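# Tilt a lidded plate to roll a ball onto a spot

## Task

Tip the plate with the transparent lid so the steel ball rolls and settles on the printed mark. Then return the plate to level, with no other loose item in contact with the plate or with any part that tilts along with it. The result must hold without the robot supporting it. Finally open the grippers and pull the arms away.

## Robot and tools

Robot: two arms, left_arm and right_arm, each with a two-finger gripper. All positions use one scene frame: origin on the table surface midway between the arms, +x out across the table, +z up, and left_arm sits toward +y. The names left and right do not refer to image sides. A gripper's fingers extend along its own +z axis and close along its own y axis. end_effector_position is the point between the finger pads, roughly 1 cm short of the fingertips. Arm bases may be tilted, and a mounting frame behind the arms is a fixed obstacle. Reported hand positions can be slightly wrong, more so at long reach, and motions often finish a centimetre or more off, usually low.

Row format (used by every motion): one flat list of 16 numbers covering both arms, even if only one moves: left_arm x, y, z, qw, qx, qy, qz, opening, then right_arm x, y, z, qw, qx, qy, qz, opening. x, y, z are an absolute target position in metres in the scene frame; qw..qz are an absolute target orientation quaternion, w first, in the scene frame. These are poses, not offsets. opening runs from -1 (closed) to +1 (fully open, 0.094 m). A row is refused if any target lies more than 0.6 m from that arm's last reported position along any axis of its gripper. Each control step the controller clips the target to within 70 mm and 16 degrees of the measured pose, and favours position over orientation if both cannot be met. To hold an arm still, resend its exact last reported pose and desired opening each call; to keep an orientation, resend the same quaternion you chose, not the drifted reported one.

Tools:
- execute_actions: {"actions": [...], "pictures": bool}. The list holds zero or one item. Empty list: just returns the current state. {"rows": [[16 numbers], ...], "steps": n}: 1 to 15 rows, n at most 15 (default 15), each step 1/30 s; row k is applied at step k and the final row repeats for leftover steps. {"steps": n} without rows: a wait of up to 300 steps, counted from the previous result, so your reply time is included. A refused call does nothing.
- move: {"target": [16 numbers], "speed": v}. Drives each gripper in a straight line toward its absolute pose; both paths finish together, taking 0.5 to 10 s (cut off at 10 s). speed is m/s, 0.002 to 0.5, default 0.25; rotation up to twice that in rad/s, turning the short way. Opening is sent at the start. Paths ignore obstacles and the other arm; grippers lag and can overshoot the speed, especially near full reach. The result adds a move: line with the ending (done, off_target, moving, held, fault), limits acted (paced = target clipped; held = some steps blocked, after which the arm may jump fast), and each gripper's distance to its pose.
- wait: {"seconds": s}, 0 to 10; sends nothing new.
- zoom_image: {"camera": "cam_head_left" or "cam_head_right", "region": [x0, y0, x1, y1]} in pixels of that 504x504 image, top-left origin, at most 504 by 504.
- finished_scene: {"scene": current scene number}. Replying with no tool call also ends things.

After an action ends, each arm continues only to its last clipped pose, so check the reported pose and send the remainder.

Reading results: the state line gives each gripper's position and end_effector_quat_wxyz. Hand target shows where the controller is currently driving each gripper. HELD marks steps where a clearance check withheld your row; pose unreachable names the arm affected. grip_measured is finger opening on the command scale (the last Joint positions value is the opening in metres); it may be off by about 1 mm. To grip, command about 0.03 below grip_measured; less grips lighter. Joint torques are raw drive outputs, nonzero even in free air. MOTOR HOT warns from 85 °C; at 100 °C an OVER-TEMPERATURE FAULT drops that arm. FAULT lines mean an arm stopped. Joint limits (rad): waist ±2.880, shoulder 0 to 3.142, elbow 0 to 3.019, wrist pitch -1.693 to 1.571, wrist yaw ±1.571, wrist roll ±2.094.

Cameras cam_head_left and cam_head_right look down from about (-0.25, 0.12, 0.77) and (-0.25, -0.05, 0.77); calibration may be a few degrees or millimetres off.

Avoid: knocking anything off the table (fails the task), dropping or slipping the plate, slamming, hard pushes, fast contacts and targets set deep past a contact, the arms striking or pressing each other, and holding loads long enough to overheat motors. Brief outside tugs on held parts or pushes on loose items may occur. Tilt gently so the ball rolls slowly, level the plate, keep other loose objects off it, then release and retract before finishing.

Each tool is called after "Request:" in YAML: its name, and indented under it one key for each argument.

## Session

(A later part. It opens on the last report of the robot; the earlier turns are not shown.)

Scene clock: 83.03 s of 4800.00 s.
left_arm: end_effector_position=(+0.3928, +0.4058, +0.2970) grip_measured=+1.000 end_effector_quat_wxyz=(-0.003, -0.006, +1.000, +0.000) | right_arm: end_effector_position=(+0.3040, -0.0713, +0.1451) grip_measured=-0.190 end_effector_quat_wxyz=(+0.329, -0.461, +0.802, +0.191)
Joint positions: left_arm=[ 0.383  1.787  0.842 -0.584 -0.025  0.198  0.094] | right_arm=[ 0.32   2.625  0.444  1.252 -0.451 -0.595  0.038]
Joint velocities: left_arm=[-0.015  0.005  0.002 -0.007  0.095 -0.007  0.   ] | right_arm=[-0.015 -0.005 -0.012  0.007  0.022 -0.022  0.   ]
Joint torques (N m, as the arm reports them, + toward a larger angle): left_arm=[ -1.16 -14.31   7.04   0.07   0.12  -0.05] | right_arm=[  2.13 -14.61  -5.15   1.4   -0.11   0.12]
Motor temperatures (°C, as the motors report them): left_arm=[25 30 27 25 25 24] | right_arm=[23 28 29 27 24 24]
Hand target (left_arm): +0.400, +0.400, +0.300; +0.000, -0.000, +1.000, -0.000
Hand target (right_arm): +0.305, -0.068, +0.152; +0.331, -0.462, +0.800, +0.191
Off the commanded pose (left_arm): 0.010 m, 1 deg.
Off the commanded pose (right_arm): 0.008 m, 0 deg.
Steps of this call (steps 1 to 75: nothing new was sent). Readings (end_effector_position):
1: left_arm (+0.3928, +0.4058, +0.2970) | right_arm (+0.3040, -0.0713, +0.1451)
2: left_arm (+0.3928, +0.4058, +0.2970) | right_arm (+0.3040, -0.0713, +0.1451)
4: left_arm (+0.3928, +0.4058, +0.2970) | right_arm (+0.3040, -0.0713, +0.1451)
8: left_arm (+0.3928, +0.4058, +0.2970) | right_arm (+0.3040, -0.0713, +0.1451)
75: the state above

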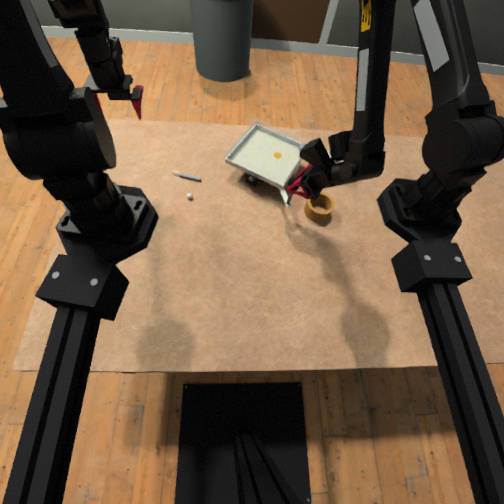

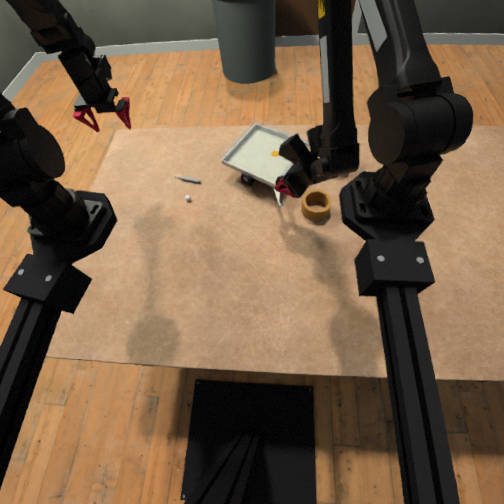

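Request:
execute_actions:
  actions:
    - {"rows":[[0.4,0.4,0.3,0,0,1,0,1,0.306,-0.0645,0.155,0.331,-0.462,0.8,0.191,-0.22]],"steps":15}
  pictures: false

Request:
execute_actions:
  actions:
    - {"rows":[[0.4,0.4,0.3,0,0,1,0,1,0.300,-0.075,0.1385,0.331,-0.462,0.8,0.191,-0.22]],"steps":15}

Request:
execute_actions:
  actions:
    - {"steps":75}

Request:
zoom_image:
  camera: "cam_head_left"
  region: [200,100,340,230]

Scene clock: 86.27 s of 4800.00 s.
left_arm: end_effector_position=(+0.3928, +0.4058, +0.2970) grip_measured=+1.000 end_effector_quat_wxyz=(-0.003, -0.006, +1.000, +0.000) | right_arm: end_effector_position=(+0.3047, -0.0695, +0.1474) grip_measured=-0.190 end_effector_quat_wxyz=(+0.328, -0.461, +0.803, +0.189)
Joint positions: left_arm=[ 0.383  1.787  0.842 -0.584 -0.025  0.198  0.094] | right_arm=[ 0.331  2.613  0.44   1.246 -0.439 -0.586  0.038]
Joint velocities: left_arm=[ 0.005  0.005  0.002 -0.007  0.095  0.022  0.   ] | right_arm=[-0.005  0.005 -0.007 -0.012  0.007  0.007  0.   ]
Joint torques (N m, as the arm reports them, + toward a larger angle): left_arm=[ -1.55 -14.61   7.24  -0.09   0.05  -0.07] | right_arm=[  2.59 -14.74  -4.92   1.45  -0.19   0.18]
Motor temperatures (°C, as the motors report them): left_arm=[25 30 27 25 25 24] | right_arm=[23 28 29 27 24 24]
Hand target (left_arm): +0.400, +0.400, +0.300; +0.000, -0.000, +1.000, -0.000
Hand target (right_arm): +0.306, -0.064, +0.155; +0.331, -0.462, +0.800, +0.191
Off the commanded pose (left_arm): 0.010 m, 1 deg.
Off the commanded pose (right_arm): 0.009 m, 1 deg.
Steps of this call (steps 1 to 82: nothing new was sent; steps 83 to 97: all 15 steps of this action). Readings (end_effector_position):
83: left_arm (+0.3928, +0.4058, +0.2970) | right_arm (+0.3042, -0.0712, +0.1451)
84: left_arm (+0.3928, +0.4058, +0.2970) | right_arm (+0.3041, -0.0710, +0.1452)
86: left_arm (+0.3928, +0.4058, +0.2970) | right_arm (+0.3043, -0.0702, +0.1461)
90: left_arm (+0.3928, +0.4058, +0.2970) | right_arm (+0.3047, -0.0695, +0.1474)
97: the state above

Scene clock: 86.77 s of 4800.00 s.
left_arm: end_effector_position=(+0.3928, +0.4058, +0.2970) grip_measured=+1.000 end_effector_quat_wxyz=(-0.003, -0.006, +1.000, +0.000) | right_arm: end_effector_position=(+0.3037, -0.0702, +0.1458) grip_measured=-0.190 end_effector_quat_wxyz=(+0.334, -0.461, +0.799, +0.194)
Joint positions: left_arm=[ 0.383  1.787  0.842 -0.584 -0.025  0.198  0.094] | right_arm=[ 0.32   2.633  0.444  1.27  -0.458 -0.593  0.038]
Joint velocities: left_arm=[-0.005 -0.005 -0.002 -0.002  0.037 -0.037  0.   ] | right_arm=[-0.005 -0.005 -0.007 -0.002 -0.037 -0.007 -0.001]
Joint torques (N m, as the arm reports them, + toward a larger angle): left_arm=[ -0.85 -14.35   7.21  -0.08   0.06  -0.01] | right_arm=[ -0.02 -10.35  -3.74   2.06  -0.39  -0.17]
Motor temperatures (°C, as the motors report them): left_arm=[25 30 27 25 25 24] | right_arm=[23 28 29 27 24 24]
Hand target (left_arm): +0.400, +0.400, +0.300; +0.000, -0.000, +1.000, -0.000
Hand target (right_arm): +0.300, -0.075, +0.139; +0.331, -0.462, +0.800, +0.191
Off the commanded pose (left_arm): 0.010 m, 1 deg.
Off the commanded pose (right_arm): 0.009 m, 0 deg.
Steps of this call (steps 1 to 15: all 15 steps of this action). Readings (end_effector_position):
1: left_arm (+0.3928, +0.4058, +0.2970) | right_arm (+0.3044, -0.0691, +0.1477)
2: left_arm (+0.3928, +0.4058, +0.2970) | right_arm (+0.3043, -0.0692, +0.1478)
4: left_arm (+0.3928, +0.4058, +0.2970) | right_arm (+0.3041, -0.0697, +0.1470)
8: left_arm (+0.3928, +0.4058, +0.2970) | right_arm (+0.3037, -0.0702, +0.1458)
15: the state above

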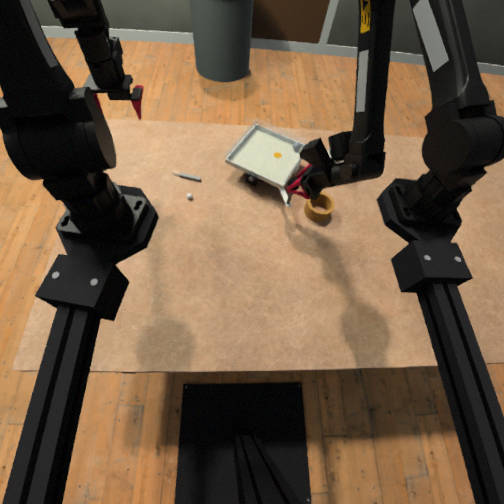

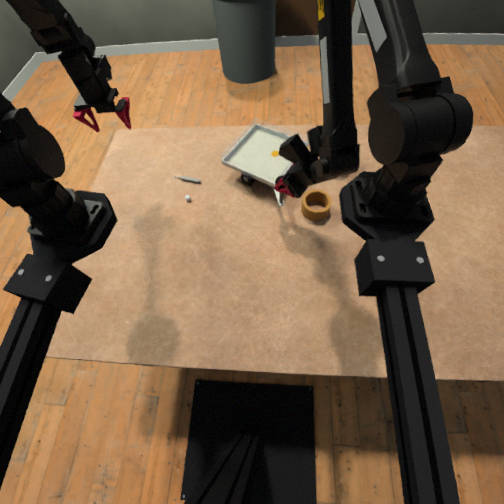

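Scene clock: 89.27 s of 4800.00 s.
left_arm: end_effector_position=(+0.3928, +0.4058, +0.2970) grip_measured=+1.000 end_effector_quat_wxyz=(-0.003, -0.006, +1.000, +0.000) | right_arm: end_effector_position=(+0.3037, -0.0702, +0.1458) grip_measured=-0.190 end_effector_quat_wxyz=(+0.334, -0.461, +0.799, +0.194)
Joint positions: left_arm=[ 0.383  1.787  0.842 -0.584 -0.025  0.198  0.094] | right_arm=[ 0.32   2.633  0.444  1.27  -0.458 -0.593  0.038]
Joint velocities: left_arm=[-0.005 -0.005  0.012 -0.002 -0.007 -0.081  0.   ] | right_arm=[ 0.015  0.005 -0.007  0.007 -0.051  0.007 -0.   ]
Joint torques (N m, as the arm reports them, + toward a larger angle): left_arm=[ -0.85 -14.     7.25  -0.14   0.09  -0.04] | right_arm=[  0.01 -10.33  -3.73   2.05  -0.4   -0.16]
Motor temperatures (°C, as the motors report them): left_arm=[25 30 27 25 25 24] | right_arm=[23 28 29 27 24 24]
Hand target (left_arm): +0.400, +0.400, +0.300; +0.000, -0.000, +1.000, -0.000
Hand target (right_arm): +0.300, -0.075, +0.139; +0.331, -0.462, +0.800, +0.191
Off the commanded pose (left_arm): 0.010 m, 1 deg.
Off the commanded pose (right_arm): 0.009 m, 0 deg.
Steps of this call (steps 1 to 75: nothing new was sent). Readings (end_effector_position):
1: left_arm (+0.3928, +0.4058, +0.2970) | right_arm (+0.3037, -0.0702, +0.1458)
2: left_arm (+0.3928, +0.4058, +0.2970) | right_arm (+0.3037, -0.0702, +0.1458)
4: left_arm (+0.3928, +0.4058, +0.2970) | right_arm (+0.3037, -0.0702, +0.1458)
8: left_arm (+0.3928, +0.4058, +0.2970) | right_arm (+0.3037, -0.0702, +0.1458)
75: the state above

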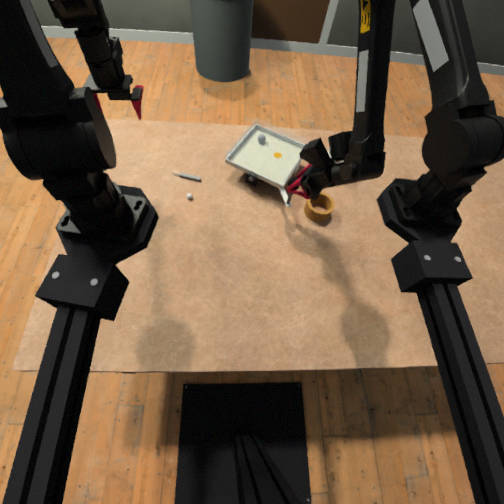

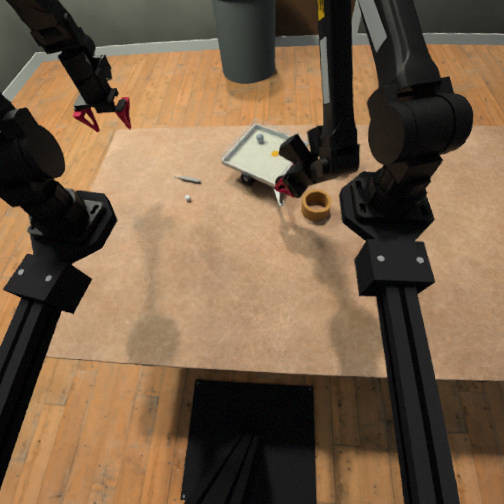

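Region (200, 100, 340, 230) of cam_head_left's 504x504 image, scaled by 3.600, with more detail than that image has; it fills the top 468 rows of this view, and the rest is white.

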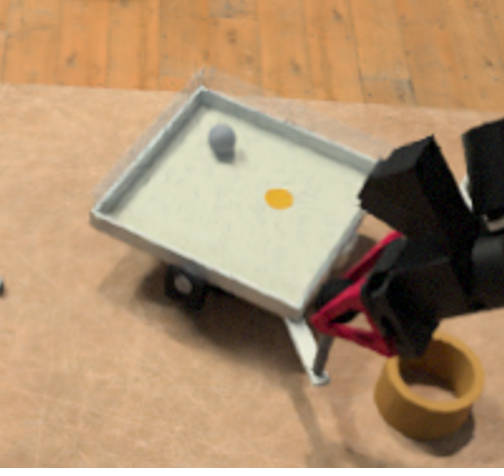

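Request:
execute_actions:
  actions:
    - {"rows":[[0.4,0.4,0.3,0,0,1,0,1,0.2985,-0.077,0.133,0.331,-0.462,0.8,0.191,-0.22]],"steps":15}

Request:
execute_actions:
  actions:
    - {"rows":[[0.4,0.4,0.3,0,0,1,0,1,0.305,-0.068,0.152,0.331,-0.462,0.8,0.191,-0.22]],"steps":15}
  pictures: false

Request:
execute_actions:
  actions:
    - {"steps":100}

Request:
zoom_image:
  camera: "cam_head_left"
  region: [200,100,340,230]

Scene clock: 91.60 s of 4800.00 s.
left_arm: end_effector_position=(+0.3928, +0.4058, +0.2970) grip_measured=+1.000 end_effector_quat_wxyz=(-0.003, -0.006, +1.000, +0.000) | right_arm: end_effector_position=(+0.3027, -0.0714, +0.1425) grip_measured=-0.190 end_effector_quat_wxyz=(+0.336, -0.462, +0.797, +0.195)
Joint positions: left_arm=[ 0.383  1.787  0.842 -0.584 -0.025  0.198  0.094] | right_arm=[ 0.313  2.653  0.45   1.286 -0.466 -0.601  0.038]
Joint velocities: left_arm=[-0.005 -0.005 -0.007 -0.017  0.066  0.022  0.   ] | right_arm=[-0.005 -0.005 -0.002 -0.012  0.007 -0.066 -0.001]
Joint torques (N m, as the arm reports them, + toward a larger angle): left_arm=[ -0.86 -14.61   7.37  -0.31   0.05  -0.07] | right_arm=[ -0.16 -10.02  -3.57   1.86  -0.31  -0.17]
Motor temperatures (°C, as the motors report them): left_arm=[25 30 27 25 25 24] | right_arm=[23 28 29 27 24 24]
Hand target (left_arm): +0.400, +0.400, +0.300; +0.000, -0.000, +1.000, -0.000
Hand target (right_arm): +0.298, -0.077, +0.133; +0.331, -0.462, +0.800, +0.191
Off the commanded pose (left_arm): 0.010 m, 1 deg.
Off the commanded pose (right_arm): 0.012 m, 1 deg.
Steps of this call (steps 1 to 55: nothing new was sent; steps 56 to 70: all 15 steps of this action). Readings (end_effector_position):
56: left_arm (+0.3928, +0.4058, +0.2970) | right_arm (+0.3037, -0.0702, +0.1456)
57: left_arm (+0.3928, +0.4058, +0.2970) | right_arm (+0.3036, -0.0702, +0.1452)
59: left_arm (+0.3928, +0.4058, +0.2970) | right_arm (+0.3032, -0.0708, +0.1438)
63: left_arm (+0.3928, +0.4058, +0.2970) | right_arm (+0.3027, -0.0714, +0.1425)
70: the state above

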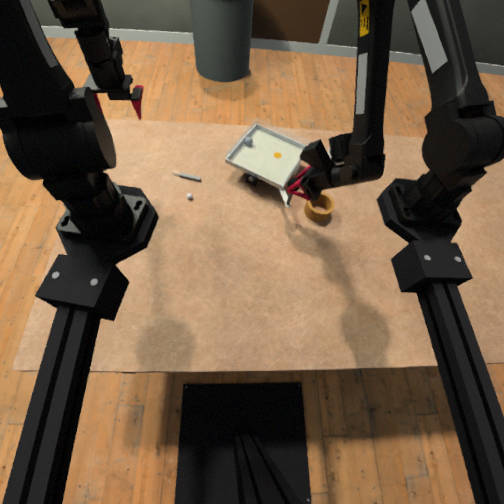

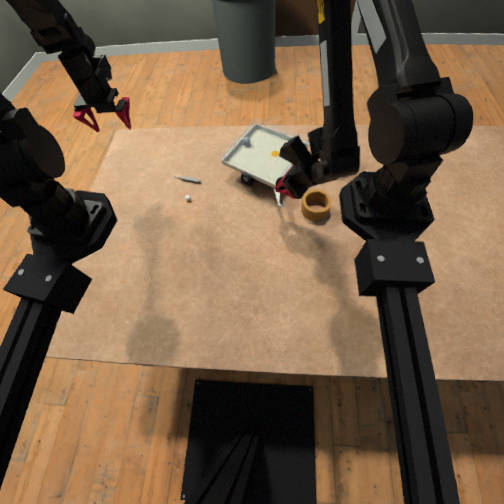

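Scene clock: 92.10 s of 4800.00 s.
left_arm: end_effector_position=(+0.3928, +0.4058, +0.2970) grip_measured=+1.000 end_effector_quat_wxyz=(-0.003, -0.006, +1.000, +0.000) | right_arm: end_effector_position=(+0.3042, -0.0699, +0.1462) grip_measured=-0.190 end_effector_quat_wxyz=(+0.330, -0.463, +0.800, +0.192)
Joint positions: left_arm=[ 0.383  1.787  0.842 -0.584 -0.025  0.198  0.094] | right_arm=[ 0.325  2.623  0.443  1.255 -0.451 -0.594  0.038]
Joint velocities: left_arm=[-0.005 -0.005 -0.017  0.002  0.007  0.037  0.   ] | right_arm=[-0.015 -0.005  0.007  0.002 -0.007 -0.007  0.   ]
Joint torques (N m, as the arm reports them, + toward a larger angle): left_arm=[ -0.84 -14.27   7.16  -0.18   0.04  -0.05] | right_arm=[  1.86 -14.43  -5.05   1.31  -0.08   0.12]
Motor temperatures (°C, as the motors report them): left_arm=[25 30 27 25 25 24] | right_arm=[23 28 29 27 24 24]
Hand target (left_arm): +0.400, +0.400, +0.300; +0.000, -0.000, +1.000, -0.000
Hand target (right_arm): +0.305, -0.068, +0.152; +0.331, -0.462, +0.800, +0.191
Off the commanded pose (left_arm): 0.010 m, 1 deg.
Off the commanded pose (right_arm): 0.006 m, 0 deg.
Steps of this call (steps 1 to 15: all 15 steps of this action). Readings (end_effector_position):
1: left_arm (+0.3928, +0.4058, +0.2970) | right_arm (+0.3030, -0.0717, +0.1423)
2: left_arm (+0.3928, +0.4058, +0.2970) | right_arm (+0.3029, -0.0716, +0.1424)
4: left_arm (+0.3928, +0.4058, +0.2970) | right_arm (+0.3035, -0.0708, +0.1440)
8: left_arm (+0.3928, +0.4058, +0.2970) | right_arm (+0.3042, -0.0698, +0.1462)
15: the state above

Scene clock: 95.43 s of 4800.00 s.
left_arm: end_effector_position=(+0.3928, +0.4058, +0.2970) grip_measured=+1.000 end_effector_quat_wxyz=(-0.003, -0.006, +1.000, +0.000) | right_arm: end_effector_position=(+0.3042, -0.0699, +0.1462) grip_measured=-0.190 end_effector_quat_wxyz=(+0.330, -0.463, +0.800, +0.192)
Joint positions: left_arm=[ 0.383  1.787  0.842 -0.584 -0.025  0.198  0.094] | right_arm=[ 0.325  2.623  0.443  1.255 -0.451 -0.594  0.038]
Joint velocities: left_arm=[-0.005 -0.005 -0.017 -0.012 -0.007 -0.037  0.   ] | right_arm=[-0.005  0.005 -0.007  0.017  0.007 -0.022 -0.001]
Joint torques (N m, as the arm reports them, + toward a larger angle): left_arm=[ -0.79 -13.75   7.24  -0.04   0.04  -0.08] | right_arm=[  1.83 -14.43  -5.05   1.31  -0.08   0.12]
Motor temperatures (°C, as the motors report them): left_arm=[25 30 27 25 25 24] | right_arm=[23 28 29 27 24 24]
Hand target (left_arm): +0.400, +0.400, +0.300; +0.000, -0.000, +1.000, -0.000
Hand target (right_arm): +0.305, -0.068, +0.152; +0.331, -0.462, +0.800, +0.191
Off the commanded pose (left_arm): 0.010 m, 1 deg.
Off the commanded pose (right_arm): 0.006 m, 0 deg.
Steps of this call (steps 1 to 100: nothing new was sent). Readings (end_effector_position):
1: left_arm (+0.3928, +0.4058, +0.2970) | right_arm (+0.3042, -0.0699, +0.1462)
2: left_arm (+0.3928, +0.4058, +0.2970) | right_arm (+0.3042, -0.0699, +0.1462)
4: left_arm (+0.3928, +0.4058, +0.2970) | right_arm (+0.3042, -0.0699, +0.1462)
8: left_arm (+0.3928, +0.4058, +0.2970) | right_arm (+0.3042, -0.0699, +0.1462)
100: the state above

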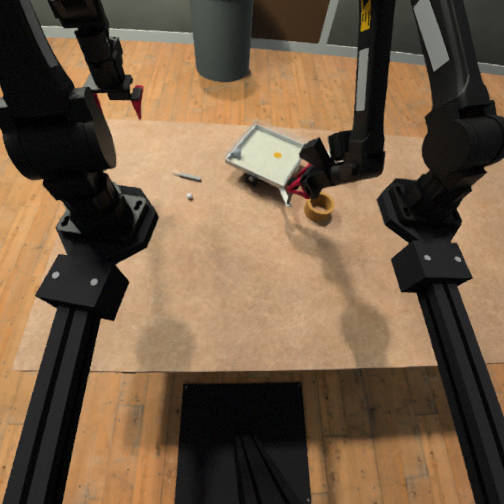

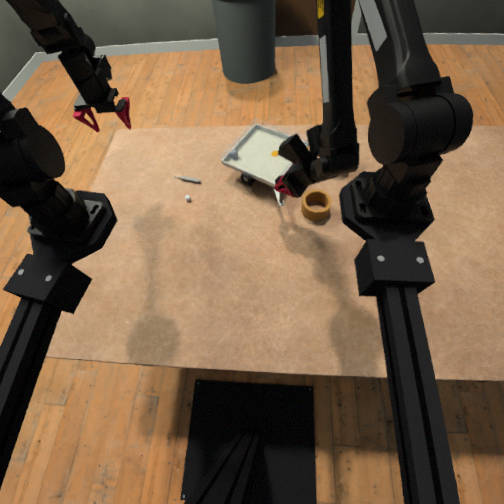

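Region (200, 100, 340, 230) of cam_head_left's 504x504 image, scaled by 3.600, with more detail than that image has; it fills the top 468 rows of this view, and the rest is white.

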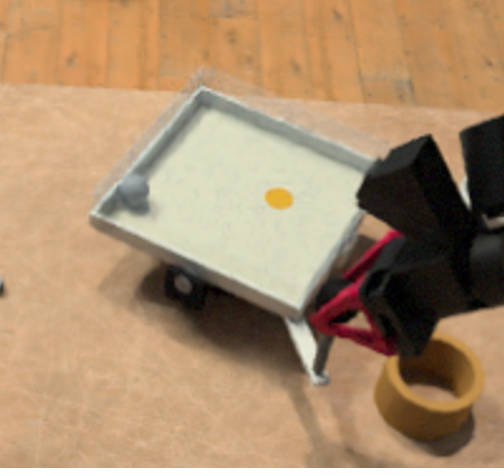

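Request:
execute_actions:
  actions:
    - {"rows":[[0.4,0.4,0.3,0,0,1,0,1,0.2985,-0.079,0.134,0.331,-0.462,0.8,0.191,-0.22]],"steps":15}
  pictures: false

Request:
execute_actions:
  actions:
    - {"rows":[[0.4,0.4,0.3,0,0,1,0,1,0.305,-0.069,0.152,0.331,-0.462,0.8,0.191,-0.22]],"steps":15}
  pictures: false

Request:
execute_actions:
  actions:
    - {"steps":100}

Request:
zoom_image:
  camera: "cam_head_left"
  region: [200,100,340,230]

Scene clock: 98.27 s of 4800.00 s.
left_arm: end_effector_position=(+0.3928, +0.4058, +0.2970) grip_measured=+1.000 end_effector_quat_wxyz=(-0.003, -0.006, +1.000, +0.000) | right_arm: end_effector_position=(+0.3026, -0.0719, +0.1423) grip_measured=-0.190 end_effector_quat_wxyz=(+0.335, -0.462, +0.797, +0.196)
Joint positions: left_arm=[ 0.383  1.787  0.842 -0.584 -0.025  0.198  0.094] | right_arm=[ 0.308  2.652  0.45   1.281 -0.472 -0.606  0.038]
Joint velocities: left_arm=[-0.005  0.005 -0.007  0.012  0.022  0.007  0.   ] | right_arm=[ 0.015  0.015  0.012  0.012  0.007 -0.022 -0.   ]
Joint torques (N m, as the arm reports them, + toward a larger angle): left_arm=[ -1.35 -14.32   7.1   -0.32   0.    -0.03] | right_arm=[ -0.45 -10.22  -3.91   1.9   -0.25  -0.2 ]
Motor temperatures (°C, as the motors report them): left_arm=[25 30 27 25 25 24] | right_arm=[23 28 29 27 24 24]
Hand target (left_arm): +0.400, +0.400, +0.300; +0.000, -0.000, +1.000, -0.000
Hand target (right_arm): +0.298, -0.079, +0.134; +0.331, -0.462, +0.800, +0.191
Off the commanded pose (left_arm): 0.010 m, 1 deg.
Off the commanded pose (right_arm): 0.012 m, 1 deg.
Steps of this call (steps 1 to 70: nothing new was sent; steps 71 to 85: all 15 steps of this action). Readings (end_effector_position):
71: left_arm (+0.3928, +0.4058, +0.2970) | right_arm (+0.3038, -0.0696, +0.1464)
72: left_arm (+0.3928, +0.4058, +0.2970) | right_arm (+0.3041, -0.0698, +0.1464)
74: left_arm (+0.3928, +0.4058, +0.2970) | right_arm (+0.3032, -0.0708, +0.1445)
78: left_arm (+0.3928, +0.4058, +0.2970) | right_arm (+0.3026, -0.0719, +0.1423)
85: the state above

Scene clock: 98.77 s of 4800.00 s.
left_arm: end_effector_position=(+0.3928, +0.4058, +0.2970) grip_measured=+1.000 end_effector_quat_wxyz=(-0.003, -0.006, +1.000, +0.000) | right_arm: end_effector_position=(+0.3042, -0.0702, +0.1459) grip_measured=-0.190 end_effector_quat_wxyz=(+0.330, -0.463, +0.800, +0.192)
Joint positions: left_arm=[ 0.383  1.787  0.842 -0.584 -0.025  0.198  0.094] | right_arm=[ 0.321  2.624  0.444  1.254 -0.454 -0.597  0.038]
Joint velocities: left_arm=[-0.015 -0.005 -0.012 -0.017  0.081  0.037  0.   ] | right_arm=[-0.015  0.005  0.022  0.012 -0.022  0.051  0.001]
Joint torques (N m, as the arm reports them, + toward a larger angle): left_arm=[ -0.89 -14.12   7.18  -0.05   0.05  -0.07] | right_arm=[  1.7  -14.49  -5.14   1.33  -0.04   0.11]
Motor temperatures (°C, as the motors report them): left_arm=[25 30 27 25 25 24] | right_arm=[23 28 29 27 24 24]
Hand target (left_arm): +0.400, +0.400, +0.300; +0.000, -0.000, +1.000, -0.000
Hand target (right_arm): +0.305, -0.069, +0.152; +0.331, -0.462, +0.800, +0.191
Off the commanded pose (left_arm): 0.010 m, 1 deg.
Off the commanded pose (right_arm): 0.006 m, 0 deg.
Steps of this call (steps 1 to 15: all 15 steps of this action). Readings (end_effector_position):
1: left_arm (+0.3928, +0.4058, +0.2970) | right_arm (+0.3031, -0.0722, +0.1422)
2: left_arm (+0.3928, +0.4058, +0.2970) | right_arm (+0.3030, -0.0721, +0.1421)
4: left_arm (+0.3928, +0.4058, +0.2970) | right_arm (+0.3034, -0.0712, +0.1438)
8: left_arm (+0.3928, +0.4058, +0.2970) | right_arm (+0.3042, -0.0702, +0.1459)
15: the state above

Scene clock: 102.10 s of 4800.00 s.
left_arm: end_effector_position=(+0.3928, +0.4058, +0.2970) grip_measured=+1.000 end_effector_quat_wxyz=(-0.003, -0.006, +1.000, +0.000) | right_arm: end_effector_position=(+0.3042, -0.0702, +0.1459) grip_measured=-0.190 end_effector_quat_wxyz=(+0.330, -0.463, +0.800, +0.192)
Joint positions: left_arm=[ 0.383  1.787  0.842 -0.584 -0.025  0.198  0.094] | right_arm=[ 0.321  2.624  0.444  1.254 -0.454 -0.597  0.038]
Joint velocities: left_arm=[-0.005 -0.015  0.002 -0.007 -0.022 -0.066  0.   ] | right_arm=[-0.015  0.005  0.002 -0.017  0.007  0.022  0.001]
Joint torques (N m, as the arm reports them, + toward a larger angle): left_arm=[ -1.03 -14.39   7.11  -0.19   0.05  -0.06] | right_arm=[  1.73 -14.5   -5.14   1.32  -0.04   0.1 ]
Motor temperatures (°C, as the motors report them): left_arm=[25 30 27 25 25 24] | right_arm=[23 28 29 27 24 24]
Hand target (left_arm): +0.400, +0.400, +0.300; +0.000, -0.000, +1.000, -0.000
Hand target (right_arm): +0.305, -0.069, +0.152; +0.331, -0.462, +0.800, +0.191
Off the commanded pose (left_arm): 0.010 m, 1 deg.
Off the commanded pose (right_arm): 0.006 m, 0 deg.
Steps of this call (steps 1 to 100: nothing new was sent). Readings (end_effector_position):
1: left_arm (+0.3928, +0.4058, +0.2970) | right_arm (+0.3042, -0.0702, +0.1459)
2: left_arm (+0.3928, +0.4058, +0.2970) | right_arm (+0.3042, -0.0702, +0.1459)
4: left_arm (+0.3928, +0.4058, +0.2970) | right_arm (+0.3042, -0.0702, +0.1459)
8: left_arm (+0.3928, +0.4058, +0.2970) | right_arm (+0.3042, -0.0702, +0.1459)
100: the state above

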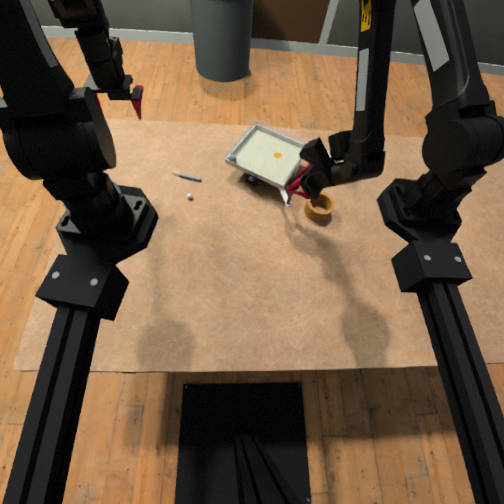

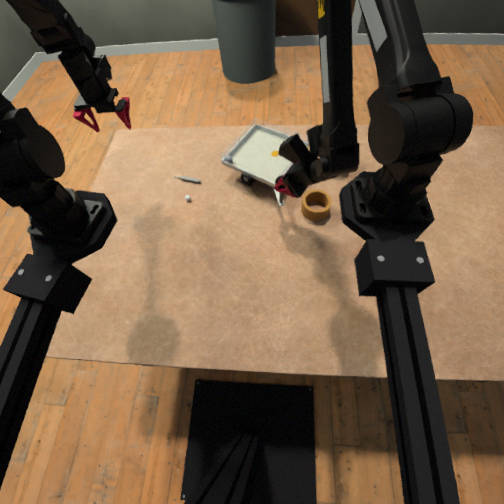

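Region (200, 100, 340, 230) of cam_head_left's 504x504 image, scaled by 3.600, with more detail than that image has; it fills the top 468 rows of this view, and the rest is white.

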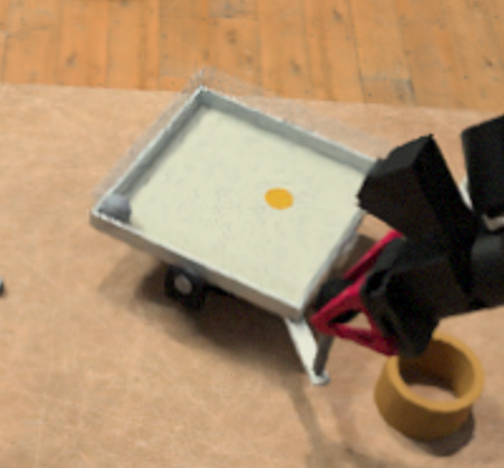

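Request:
execute_actions:
  actions:
    - {"rows":[[0.4,0.4,0.3,0,0,1,0,1,0.2995,-0.0805,0.137,0.331,-0.462,0.8,0.191,-0.22]],"steps":15}
  pictures: false

Request:
execute_actions:
  actions:
    - {"rows":[[0.4,0.4,0.3,0,0,1,0,1,0.305,-0.069,0.152,0.331,-0.462,0.8,0.191,-0.22]],"steps":15}
  pictures: false

Request:
execute_actions:
  actions:
    - {"steps":100}

Request:
zoom_image:
  camera: "cam_head_left"
  region: [200,100,340,230]

Scene clock: 104.63 s of 4800.00 s.
left_arm: end_effector_position=(+0.3928, +0.4058, +0.2970) grip_measured=+1.000 end_effector_quat_wxyz=(-0.003, -0.006, +1.000, +0.000) | right_arm: end_effector_position=(+0.3038, -0.0716, +0.1451) grip_measured=-0.190 end_effector_quat_wxyz=(+0.335, -0.461, +0.797, +0.199)
Joint positions: left_arm=[ 0.383  1.787  0.842 -0.584 -0.025  0.198  0.094] | right_arm=[ 0.305  2.638  0.447  1.268 -0.479 -0.605  0.038]
Joint velocities: left_arm=[-0.015 -0.005 -0.002 -0.012  0.037  0.007  0.   ] | right_arm=[-0.015  0.005  0.007 -0.017  0.066 -0.051  0.   ]
Joint torques (N m, as the arm reports them, + toward a larger angle): left_arm=[ -1.08 -14.28   7.15  -0.11   0.06  -0.09] | right_arm=[ -0.73 -10.24  -4.09   1.97  -0.13  -0.29]
Motor temperatures (°C, as the motors report them): left_arm=[25 30 27 25 25 24] | right_arm=[23 28 29 27 24 24]
Hand target (left_arm): +0.400, +0.400, +0.300; +0.000, -0.000, +1.000, -0.000
Hand target (right_arm): +0.299, -0.080, +0.137; +0.330, -0.462, +0.800, +0.191
Off the commanded pose (left_arm): 0.010 m, 1 deg.
Off the commanded pose (right_arm): 0.013 m, 1 deg.
Steps of this call (steps 1 to 61: nothing new was sent; steps 62 to 76: all 15 steps of this action). Readings (end_effector_position):
62: left_arm (+0.3928, +0.4058, +0.2970) | right_arm (+0.3038, -0.0699, +0.1462)
63: left_arm (+0.3928, +0.4058, +0.2970) | right_arm (+0.3041, -0.0702, +0.1465)
65: left_arm (+0.3928, +0.4058, +0.2970) | right_arm (+0.3040, -0.0711, +0.1460)
69: left_arm (+0.3928, +0.4058, +0.2970) | right_arm (+0.3038, -0.0716, +0.1451)
76: the state above

Scene clock: 105.13 s of 4800.00 s.
left_arm: end_effector_position=(+0.3928, +0.4058, +0.2970) grip_measured=+1.000 end_effector_quat_wxyz=(-0.003, -0.006, +1.000, +0.000) | right_arm: end_effector_position=(+0.3041, -0.0707, +0.1457) grip_measured=-0.190 end_effector_quat_wxyz=(+0.330, -0.462, +0.801, +0.193)
Joint positions: left_arm=[ 0.383  1.787  0.842 -0.584 -0.025  0.198  0.094] | right_arm=[ 0.32   2.625  0.444  1.253 -0.454 -0.596  0.038]
Joint velocities: left_arm=[ 0.005 -0.005  0.007 -0.002 -0.022 -0.022  0.   ] | right_arm=[-0.005 -0.005  0.007 -0.012  0.007  0.037 -0.001]
Joint torques (N m, as the arm reports them, + toward a larger angle): left_arm=[ -1.16 -14.6    7.18  -0.18   0.12  -0.05] | right_arm=[  1.85 -14.53  -5.18   1.35  -0.04   0.1 ]
Motor temperatures (°C, as the motors report them): left_arm=[25 30 27 25 25 24] | right_arm=[23 28 29 27 24 24]
Hand target (left_arm): +0.400, +0.400, +0.300; +0.000, -0.000, +1.000, -0.000
Hand target (right_arm): +0.305, -0.069, +0.152; +0.331, -0.462, +0.800, +0.191
Off the commanded pose (left_arm): 0.010 m, 1 deg.
Off the commanded pose (right_arm): 0.007 m, 0 deg.
Steps of this call (steps 1 to 15: all 15 steps of this action). Readings (end_effector_position):
1: left_arm (+0.3928, +0.4058, +0.2970) | right_arm (+0.3042, -0.0720, +0.1447)
2: left_arm (+0.3928, +0.4058, +0.2970) | right_arm (+0.3040, -0.0719, +0.1445)
4: left_arm (+0.3928, +0.4058, +0.2970) | right_arm (+0.3038, -0.0711, +0.1448)
8: left_arm (+0.3928, +0.4058, +0.2970) | right_arm (+0.3041, -0.0707, +0.1457)
15: the state above

Scene clock: 108.47 s of 4800.00 s.
left_arm: end_effector_position=(+0.3928, +0.4058, +0.2970) grip_measured=+1.000 end_effector_quat_wxyz=(-0.003, -0.006, +1.000, +0.000) | right_arm: end_effector_position=(+0.3041, -0.0707, +0.1457) grip_measured=-0.190 end_effector_quat_wxyz=(+0.330, -0.462, +0.801, +0.193)
Joint positions: left_arm=[ 0.383  1.787  0.842 -0.584 -0.025  0.198  0.094] | right_arm=[ 0.32   2.625  0.444  1.253 -0.454 -0.596  0.038]
Joint velocities: left_arm=[-0.024  0.005 -0.007  0.002  0.007 -0.081  0.   ] | right_arm=[-0.005 -0.015  0.007 -0.007 -0.037  0.037  0.   ]
Joint torques (N m, as the arm reports them, + toward a larger angle): left_arm=[ -0.93 -13.79   7.11  -0.07   0.03  -0.07] | right_arm=[  1.85 -14.51  -5.17   1.34  -0.03   0.1 ]
Motor temperatures (°C, as the motors report them): left_arm=[25 30 27 25 25 24] | right_arm=[23 28 29 27 24 24]
Hand target (left_arm): +0.400, +0.400, +0.300; +0.000, -0.000, +1.000, -0.000
Hand target (right_arm): +0.305, -0.069, +0.152; +0.331, -0.462, +0.800, +0.191
Off the commanded pose (left_arm): 0.010 m, 1 deg.
Off the commanded pose (right_arm): 0.007 m, 0 deg.
Steps of this call (steps 1 to 90: nothing new was sent; then 0.33 s passed at rest). Readings (end_effector_position):
1: left_arm (+0.3928, +0.4058, +0.2970) | right_arm (+0.3041, -0.0707, +0.1457)
2: left_arm (+0.3928, +0.4058, +0.2970) | right_arm (+0.3041, -0.0707, +0.1457)
4: left_arm (+0.3928, +0.4058, +0.2970) | right_arm (+0.3041, -0.0707, +0.1457)
8: left_arm (+0.3928, +0.4058, +0.2970) | right_arm (+0.3041, -0.0707, +0.1457)
90: the state above

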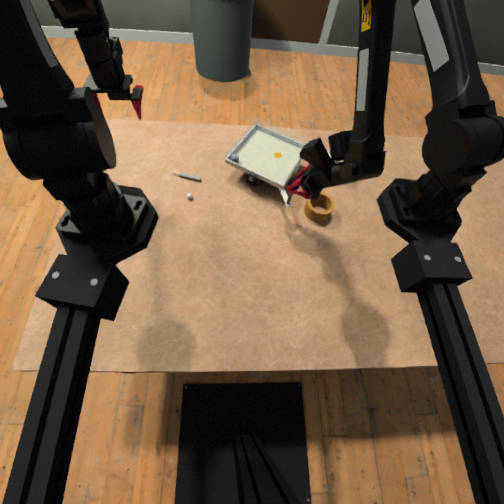

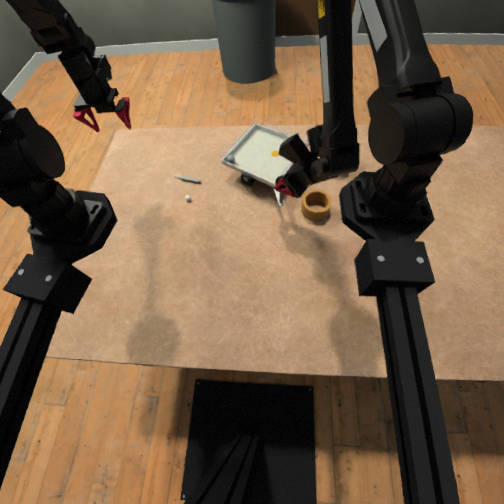

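Region (200, 100, 340, 230) of cam_head_left's 504x504 image, scaled by 3.600, with more detail than that image has; it fills the top 468 rows of this view, and the rest is white.

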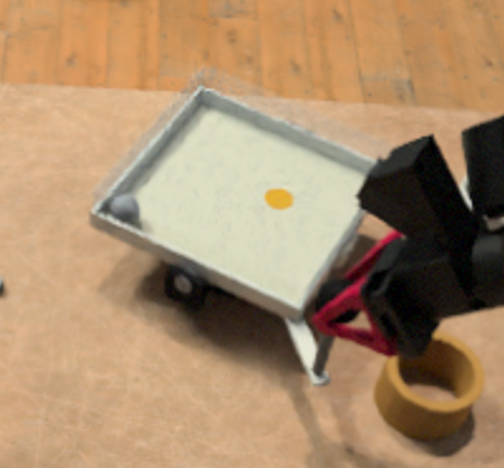

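Good level. Longer.

Request:
execute_actions:
  actions:
    - {"rows":[[0.4,0.4,0.3,0,0,1,0,1,0.2995,-0.080,0.137,0.331,-0.462,0.8,0.191,-0.22]],"steps":15}
  pictures: false

Request:
execute_actions:
  actions:
    - {"steps":17}
  pictures: false

Request:
execute_actions:
  actions:
    - {"rows":[[0.4,0.4,0.3,0,0,1,0,1,0.305,-0.069,0.152,0.331,-0.462,0.8,0.191,-0.22]],"steps":15}
  pictures: false

Request:
execute_actions:
  actions:
    - {"steps":130}

Request:
zoom_image:
  camera: "cam_head_left"
  region: [200,100,340,230]

Scene clock: 111.33 s of 4800.00 s.
left_arm: end_effector_position=(+0.3928, +0.4058, +0.2970) grip_measured=+1.000 end_effector_quat_wxyz=(-0.003, -0.006, +1.000, +0.000) | right_arm: end_effector_position=(+0.3036, -0.0714, +0.1451) grip_measured=-0.190 end_effector_quat_wxyz=(+0.335, -0.461, +0.797, +0.199)
Joint positions: left_arm=[ 0.383  1.787  0.842 -0.584 -0.025  0.198  0.094] | right_arm=[ 0.307  2.638  0.447  1.269 -0.477 -0.604  0.038]
Joint velocities: left_arm=[-0.005  0.005  0.017 -0.007  0.022  0.095  0.   ] | right_arm=[-0.015 -0.015 -0.002  0.002  0.037  0.051  0.001]
Joint torques (N m, as the arm reports them, + toward a larger angle): left_arm=[ -0.57 -14.6    7.22  -0.1    0.1   -0.05] | right_arm=[ -0.71 -10.26  -4.04   1.98  -0.15  -0.27]
Motor temperatures (°C, as the motors report them): left_arm=[25 30 27 25 25 24] | right_arm=[23 28 29 27 24 24]
Hand target (left_arm): +0.400, +0.400, +0.300; +0.000, -0.000, +1.000, -0.000
Hand target (right_arm): +0.299, -0.080, +0.137; +0.330, -0.462, +0.801, +0.191
Off the commanded pose (left_arm): 0.010 m, 1 deg.
Off the commanded pose (right_arm): 0.012 m, 1 deg.
Steps of this call (steps 1 to 71: nothing new was sent; steps 72 to 86: all 15 steps of this action). Readings (end_effector_position):
72: left_arm (+0.3928, +0.4058, +0.2970) | right_arm (+0.3038, -0.0704, +0.1460)
73: left_arm (+0.3928, +0.4058, +0.2970) | right_arm (+0.3040, -0.0706, +0.1463)
75: left_arm (+0.3928, +0.4058, +0.2970) | right_arm (+0.3038, -0.0711, +0.1458)
79: left_arm (+0.3928, +0.4058, +0.2970) | right_arm (+0.3036, -0.0714, +0.1451)
86: the state above

Scene clock: 111.90 s of 4800.00 s.
left_arm: end_effector_position=(+0.3928, +0.4058, +0.2970) grip_measured=+1.000 end_effector_quat_wxyz=(-0.003, -0.006, +1.000, +0.000) | right_arm: end_effector_position=(+0.3036, -0.0714, +0.1451) grip_measured=-0.190 end_effector_quat_wxyz=(+0.335, -0.461, +0.797, +0.199)
Joint positions: left_arm=[ 0.383  1.787  0.842 -0.584 -0.025  0.198  0.094] | right_arm=[ 0.307  2.638  0.447  1.269 -0.477 -0.604  0.038]
Joint velocities: left_arm=[ 0.005 -0.005 -0.002  0.002 -0.022 -0.051  0.   ] | right_arm=[-0.024  0.005 -0.007 -0.002  0.007  0.007 -0.001]
Joint torques (N m, as the arm reports them, + toward a larger angle): left_arm=[ -2.19 -14.33   7.04  -0.19   0.03  -0.07] | right_arm=[ -0.78 -10.22  -4.05   1.98  -0.15  -0.27]
Motor temperatures (°C, as the motors report them): left_arm=[25 30 27 25 25 24] | right_arm=[23 28 29 27 24 24]
Hand target (left_arm): +0.400, +0.400, +0.300; +0.000, -0.000, +1.000, -0.000
Hand target (right_arm): +0.299, -0.080, +0.137; +0.330, -0.462, +0.801, +0.191
Off the commanded pose (left_arm): 0.010 m, 1 deg.
Off the commanded pose (right_arm): 0.012 m, 1 deg.
Steps of this call (steps 1 to 17: nothing new was sent). Readings (end_effector_position):
1: left_arm (+0.3928, +0.4058, +0.2970) | right_arm (+0.3036, -0.0714, +0.1451)
2: left_arm (+0.3928, +0.4058, +0.2970) | right_arm (+0.3036, -0.0714, +0.1451)
4: left_arm (+0.3928, +0.4058, +0.2970) | right_arm (+0.3036, -0.0714, +0.1451)
8: left_arm (+0.3928, +0.4058, +0.2970) | right_arm (+0.3036, -0.0714, +0.1451)
17: the state above

Scene clock: 112.40 s of 4800.00 s.
left_arm: end_effector_position=(+0.3928, +0.4058, +0.2970) grip_measured=+1.000 end_effector_quat_wxyz=(-0.003, -0.006, +1.000, +0.000) | right_arm: end_effector_position=(+0.3042, -0.0707, +0.1457) grip_measured=-0.190 end_effector_quat_wxyz=(+0.330, -0.462, +0.801, +0.193)
Joint positions: left_arm=[ 0.383  1.787  0.842 -0.584 -0.025  0.198  0.094] | right_arm=[ 0.32   2.625  0.444  1.253 -0.455 -0.596  0.038]
Joint velocities: left_arm=[-0.005 -0.015  0.002 -0.012 -0.051  0.051  0.   ] | right_arm=[-0.005 -0.005 -0.007 -0.002  0.037 -0.022  0.   ]
Joint torques (N m, as the arm reports them, + toward a larger angle): left_arm=[ -0.49 -15.06   7.16  -0.1    0.05  -0.08] | right_arm=[  1.9  -14.53  -5.16   1.35  -0.03   0.1 ]
Motor temperatures (°C, as the motors report them): left_arm=[25 30 27 25 25 24] | right_arm=[23 28 29 27 24 24]
Hand target (left_arm): +0.400, +0.400, +0.300; +0.000, -0.000, +1.000, -0.000
Hand target (right_arm): +0.305, -0.069, +0.152; +0.331, -0.462, +0.800, +0.191
Off the commanded pose (left_arm): 0.010 m, 1 deg.
Off the commanded pose (right_arm): 0.007 m, 0 deg.
Steps of this call (steps 1 to 15: all 15 steps of this action). Readings (end_effector_position):
1: left_arm (+0.3928, +0.4058, +0.2970) | right_arm (+0.3041, -0.0717, +0.1449)
2: left_arm (+0.3928, +0.4058, +0.2970) | right_arm (+0.3040, -0.0716, +0.1446)
4: left_arm (+0.3928, +0.4058, +0.2970) | right_arm (+0.3040, -0.0711, +0.1450)
8: left_arm (+0.3928, +0.4058, +0.2970) | right_arm (+0.3042, -0.0707, +0.1457)
15: the state above

Scene clock: 116.73 s of 4800.00 s.
left_arm: end_effector_position=(+0.3928, +0.4058, +0.2970) grip_measured=+1.000 end_effector_quat_wxyz=(-0.003, -0.006, +1.000, +0.000) | right_arm: end_effector_position=(+0.3042, -0.0707, +0.1457) grip_measured=-0.190 end_effector_quat_wxyz=(+0.330, -0.462, +0.801, +0.193)
Joint positions: left_arm=[ 0.383  1.787  0.842 -0.584 -0.025  0.198  0.094] | right_arm=[ 0.32   2.625  0.444  1.253 -0.455 -0.596  0.038]
Joint velocities: left_arm=[-0.005 -0.015 -0.002 -0.017 -0.051 -0.022  0.   ] | right_arm=[-0.005  0.005 -0.007 -0.017 -0.066 -0.022 -0.001]
Joint torques (N m, as the arm reports them, + toward a larger angle): left_arm=[ -1.08 -14.75   7.1   -0.16   0.05  -0.08] | right_arm=[  1.91 -14.56  -5.17   1.35  -0.03   0.1 ]
Motor temperatures (°C, as the motors report them): left_arm=[25 30 27 25 25 24] | right_arm=[23 28 29 27 24 24]
Hand target (left_arm): +0.400, +0.400, +0.300; +0.000, -0.000, +1.000, -0.000
Hand target (right_arm): +0.305, -0.069, +0.152; +0.331, -0.462, +0.800, +0.191
Off the commanded pose (left_arm): 0.010 m, 1 deg.
Off the commanded pose (right_arm): 0.007 m, 0 deg.
Steps of this call (steps 1 to 90: nothing new was sent; then 1.33 s passed at rest). Readings (end_effector_position):
1: left_arm (+0.3928, +0.4058, +0.2970) | right_arm (+0.3042, -0.0707, +0.1457)
2: left_arm (+0.3928, +0.4058, +0.2970) | right_arm (+0.3042, -0.0707, +0.1457)
4: left_arm (+0.3928, +0.4058, +0.2970) | right_arm (+0.3042, -0.0707, +0.1457)
8: left_arm (+0.3928, +0.4058, +0.2970) | right_arm (+0.3042, -0.0707, +0.1457)
90: the state above

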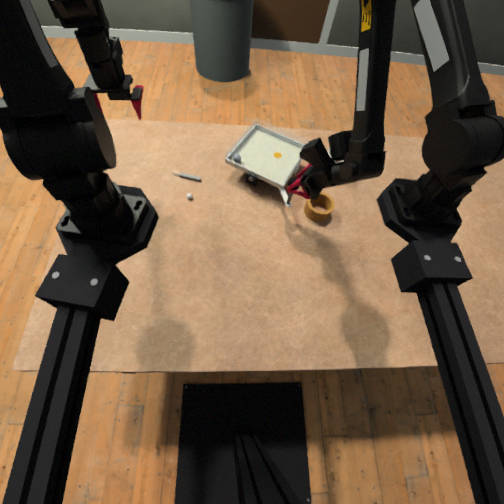

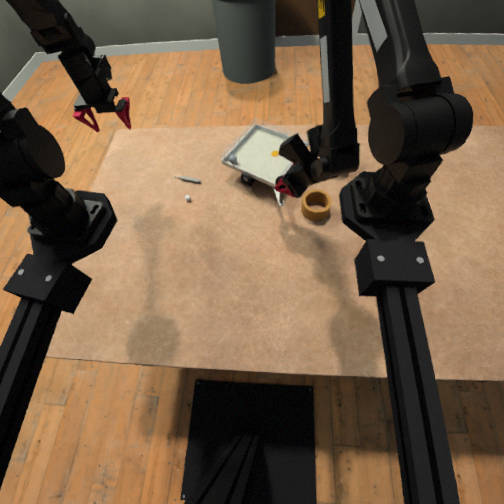

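Region (200, 100, 340, 230) of cam_head_left's 504x504 image, scaled by 3.600, with more detail than that image has; it fills the top 468 rows of this view, and the rest is white.

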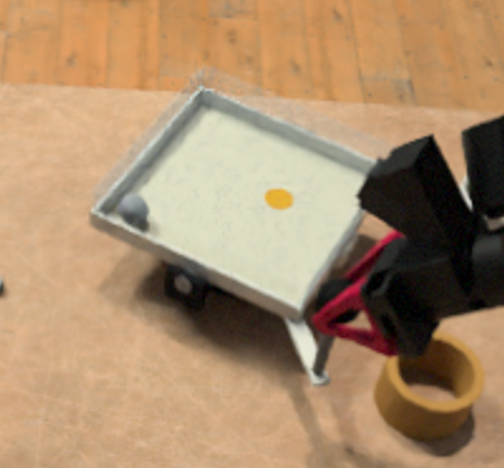

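Repeatable.

Request:
execute_actions:
  actions:
    - {"rows":[[0.4,0.4,0.3,0,0,1,0,1,0.2995,-0.0807,0.1373,0.331,-0.462,0.8,0.191,-0.22]],"steps":15}
  pictures: false

Request:
execute_actions:
  actions:
    - {"steps":40}
  pictures: false

Request:
execute_actions:
  actions:
    - {"rows":[[0.4,0.4,0.3,0,0,1,0,1,0.305,-0.069,0.152,0.331,-0.462,0.8,0.191,-0.22]],"steps":15}
  pictures: false

Request:
execute_actions:
  actions:
    - {"steps":110}

Request:
zoom_image:
  camera: "cam_head_left"
  region: [200,100,340,230]

Scene clock: 119.90 s of 4800.00 s.
left_arm: end_effector_position=(+0.3928, +0.4058, +0.2970) grip_measured=+1.000 end_effector_quat_wxyz=(-0.003, -0.006, +1.000, +0.000) | right_arm: end_effector_position=(+0.3038, -0.0717, +0.1453) grip_measured=-0.190 end_effector_quat_wxyz=(+0.335, -0.461, +0.797, +0.200)
Joint positions: left_arm=[ 0.383  1.787  0.842 -0.584 -0.025  0.198  0.094] | right_arm=[ 0.304  2.637  0.447  1.267 -0.48  -0.605  0.038]
Joint velocities: left_arm=[-0.015 -0.024  0.012  0.012  0.022 -0.037  0.   ] | right_arm=[-0.005 -0.024  0.012 -0.007 -0.051 -0.037  0.   ]
Joint torques (N m, as the arm reports them, + toward a larger angle): left_arm=[ -1.1  -14.01   7.34  -0.15   0.11  -0.07] | right_arm=[ -0.81 -10.29  -4.12   2.    -0.11  -0.3 ]
Motor temperatures (°C, as the motors report them): left_arm=[25 30 27 25 25 24] | right_arm=[23 28 29 27 24 24]
Hand target (left_arm): +0.400, +0.400, +0.300; +0.000, -0.000, +1.000, -0.000
Hand target (right_arm): +0.299, -0.080, +0.138; +0.330, -0.462, +0.801, +0.191
Off the commanded pose (left_arm): 0.010 m, 1 deg.
Off the commanded pose (right_arm): 0.013 m, 1 deg.
Steps of this call (steps 1 to 80: nothing new was sent; steps 81 to 95: all 15 steps of this action). Readings (end_effector_position):
81: left_arm (+0.3928, +0.4058, +0.2970) | right_arm (+0.3039, -0.0705, +0.1460)
82: left_arm (+0.3928, +0.4058, +0.2970) | right_arm (+0.3040, -0.0707, +0.1463)
84: left_arm (+0.3928, +0.4058, +0.2970) | right_arm (+0.3040, -0.0713, +0.1460)
88: left_arm (+0.3928, +0.4058, +0.2970) | right_arm (+0.3038, -0.0717, +0.1453)
95: the state above

Scene clock: 121.23 s of 4800.00 s.
left_arm: end_effector_position=(+0.3928, +0.4058, +0.2970) grip_measured=+1.000 end_effector_quat_wxyz=(-0.003, -0.006, +1.000, +0.000) | right_arm: end_effector_position=(+0.3038, -0.0717, +0.1453) grip_measured=-0.190 end_effector_quat_wxyz=(+0.335, -0.461, +0.797, +0.200)
Joint positions: left_arm=[ 0.383  1.787  0.842 -0.584 -0.025  0.198  0.094] | right_arm=[ 0.304  2.637  0.447  1.267 -0.48  -0.605  0.038]
Joint velocities: left_arm=[ 0.005 -0.015 -0.002 -0.007 -0.037  0.007  0.   ] | right_arm=[ 0.005 -0.005 -0.012 -0.002 -0.007  0.022  0.   ]
Joint torques (N m, as the arm reports them, + toward a larger angle): left_arm=[ -0.58 -14.75   7.23  -0.12   0.06  -0.12] | right_arm=[ -0.82 -10.21  -4.12   2.    -0.11  -0.3 ]
Motor temperatures (°C, as the motors report them): left_arm=[25 30 27 25 25 24] | right_arm=[23 28 29 27 24 24]
Hand target (left_arm): +0.400, +0.400, +0.300; +0.000, -0.000, +1.000, -0.000
Hand target (right_arm): +0.299, -0.080, +0.138; +0.330, -0.462, +0.801, +0.191
Off the commanded pose (left_arm): 0.010 m, 1 deg.
Off the commanded pose (right_arm): 0.013 m, 1 deg.
Steps of this call (steps 1 to 40: nothing new was sent). Readings (end_effector_position):
1: left_arm (+0.3928, +0.4058, +0.2970) | right_arm (+0.3038, -0.0717, +0.1453)
2: left_arm (+0.3928, +0.4058, +0.2970) | right_arm (+0.3038, -0.0717, +0.1453)
4: left_arm (+0.3928, +0.4058, +0.2970) | right_arm (+0.3038, -0.0717, +0.1453)
8: left_arm (+0.3928, +0.4058, +0.2970) | right_arm (+0.3038, -0.0717, +0.1453)
40: the state above

Scene clock: 121.73 s of 4800.00 s.
left_arm: end_effector_position=(+0.3928, +0.4058, +0.2970) grip_measured=+1.000 end_effector_quat_wxyz=(-0.003, -0.006, +1.000, +0.000) | right_arm: end_effector_position=(+0.3041, -0.0710, +0.1453) grip_measured=-0.190 end_effector_quat_wxyz=(+0.330, -0.461, +0.801, +0.192)
Joint positions: left_arm=[ 0.383  1.787  0.842 -0.584 -0.025  0.198  0.094] | right_arm=[ 0.319  2.625  0.444  1.253 -0.454 -0.596  0.038]
Joint velocities: left_arm=[ 0.005 -0.015  0.012 -0.012 -0.022 -0.066  0.   ] | right_arm=[ 0.015 -0.005 -0.007 -0.007 -0.066 -0.066 -0.   ]
Joint torques (N m, as the arm reports them, + toward a larger angle): left_arm=[ -1.07 -14.82   7.1   -0.2    0.02  -0.09] | right_arm=[  1.91 -14.56  -5.21   1.37  -0.05   0.1 ]
Motor temperatures (°C, as the motors report them): left_arm=[25 30 27 25 25 24] | right_arm=[23 28 29 27 24 24]
Hand target (left_arm): +0.400, +0.400, +0.300; +0.000, -0.000, +1.000, -0.000
Hand target (right_arm): +0.305, -0.069, +0.152; +0.331, -0.462, +0.800, +0.191
Off the commanded pose (left_arm): 0.010 m, 1 deg.
Off the commanded pose (right_arm): 0.007 m, 0 deg.
Steps of this call (steps 1 to 15: all 15 steps of this action). Readings (end_effector_position):
1: left_arm (+0.3928, +0.4058, +0.2970) | right_arm (+0.3043, -0.0721, +0.1450)
2: left_arm (+0.3928, +0.4058, +0.2970) | right_arm (+0.3042, -0.0719, +0.1447)
4: left_arm (+0.3928, +0.4058, +0.2970) | right_arm (+0.3039, -0.0714, +0.1448)
8: left_arm (+0.3928, +0.4058, +0.2970) | right_arm (+0.3041, -0.0710, +0.1453)
15: the state above

Scene clock: 125.40 s of 4800.00 s.
left_arm: end_effector_position=(+0.3928, +0.4058, +0.2970) grip_measured=+1.000 end_effector_quat_wxyz=(-0.003, -0.006, +1.000, +0.000) | right_arm: end_effector_position=(+0.3041, -0.0710, +0.1453) grip_measured=-0.190 end_effector_quat_wxyz=(+0.330, -0.461, +0.801, +0.192)
Joint positions: left_arm=[ 0.383  1.787  0.842 -0.584 -0.025  0.198  0.094] | right_arm=[ 0.319  2.625  0.444  1.253 -0.454 -0.596  0.038]
Joint velocities: left_arm=[ 0.005  0.005 -0.012  0.007 -0.007 -0.066  0.   ] | right_arm=[-0.015 -0.024 -0.017 -0.002  0.037  0.007 -0.   ]
Joint torques (N m, as the arm reports them, + toward a larger angle): left_arm=[ -1.33 -14.43   7.21  -0.12   0.06  -0.06] | right_arm=[  1.94 -14.57  -5.2    1.37  -0.05   0.1 ]
Motor temperatures (°C, as the motors report them): left_arm=[25 30 27 25 25 24] | right_arm=[23 28 29 27 24 24]
Hand target (left_arm): +0.400, +0.400, +0.300; +0.000, -0.000, +1.000, -0.000
Hand target (right_arm): +0.305, -0.069, +0.152; +0.331, -0.462, +0.800, +0.191
Off the commanded pose (left_arm): 0.010 m, 1 deg.
Off the commanded pose (right_arm): 0.007 m, 0 deg.
Steps of this call (steps 1 to 110: nothing new was sent). Readings (end_effector_position):
1: left_arm (+0.3928, +0.4058, +0.2970) | right_arm (+0.3041, -0.0710, +0.1453)
2: left_arm (+0.3928, +0.4058, +0.2970) | right_arm (+0.3041, -0.0710, +0.1453)
4: left_arm (+0.3928, +0.4058, +0.2970) | right_arm (+0.3041, -0.0710, +0.1453)
8: left_arm (+0.3928, +0.4058, +0.2970) | right_arm (+0.3041, -0.0710, +0.1453)
110: the state above

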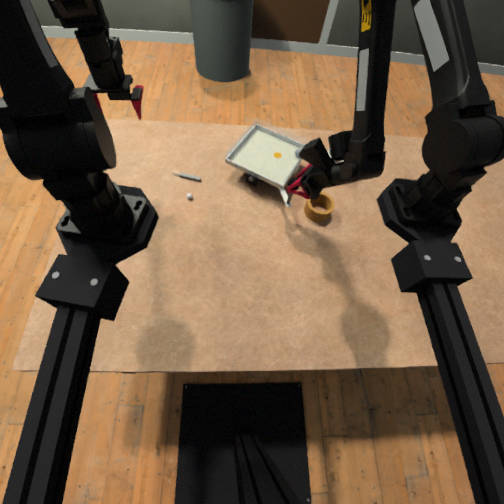

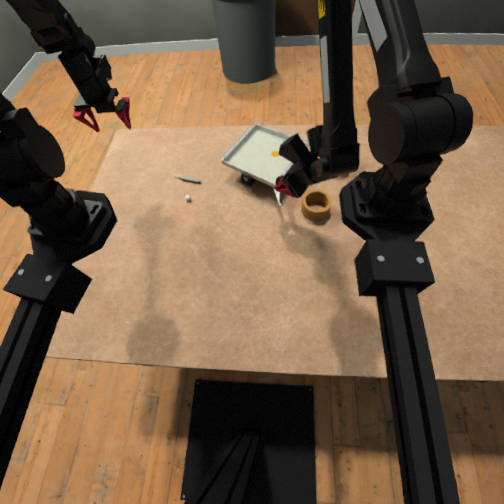

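Region (200, 100, 340, 230) of cam_head_left's 504x504 image, scaled by 3.600, with more detail than that image has; it fills the top 468 rows of this view, and the rest is white.

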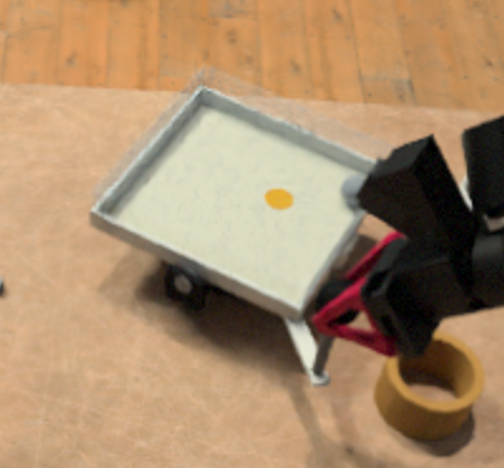

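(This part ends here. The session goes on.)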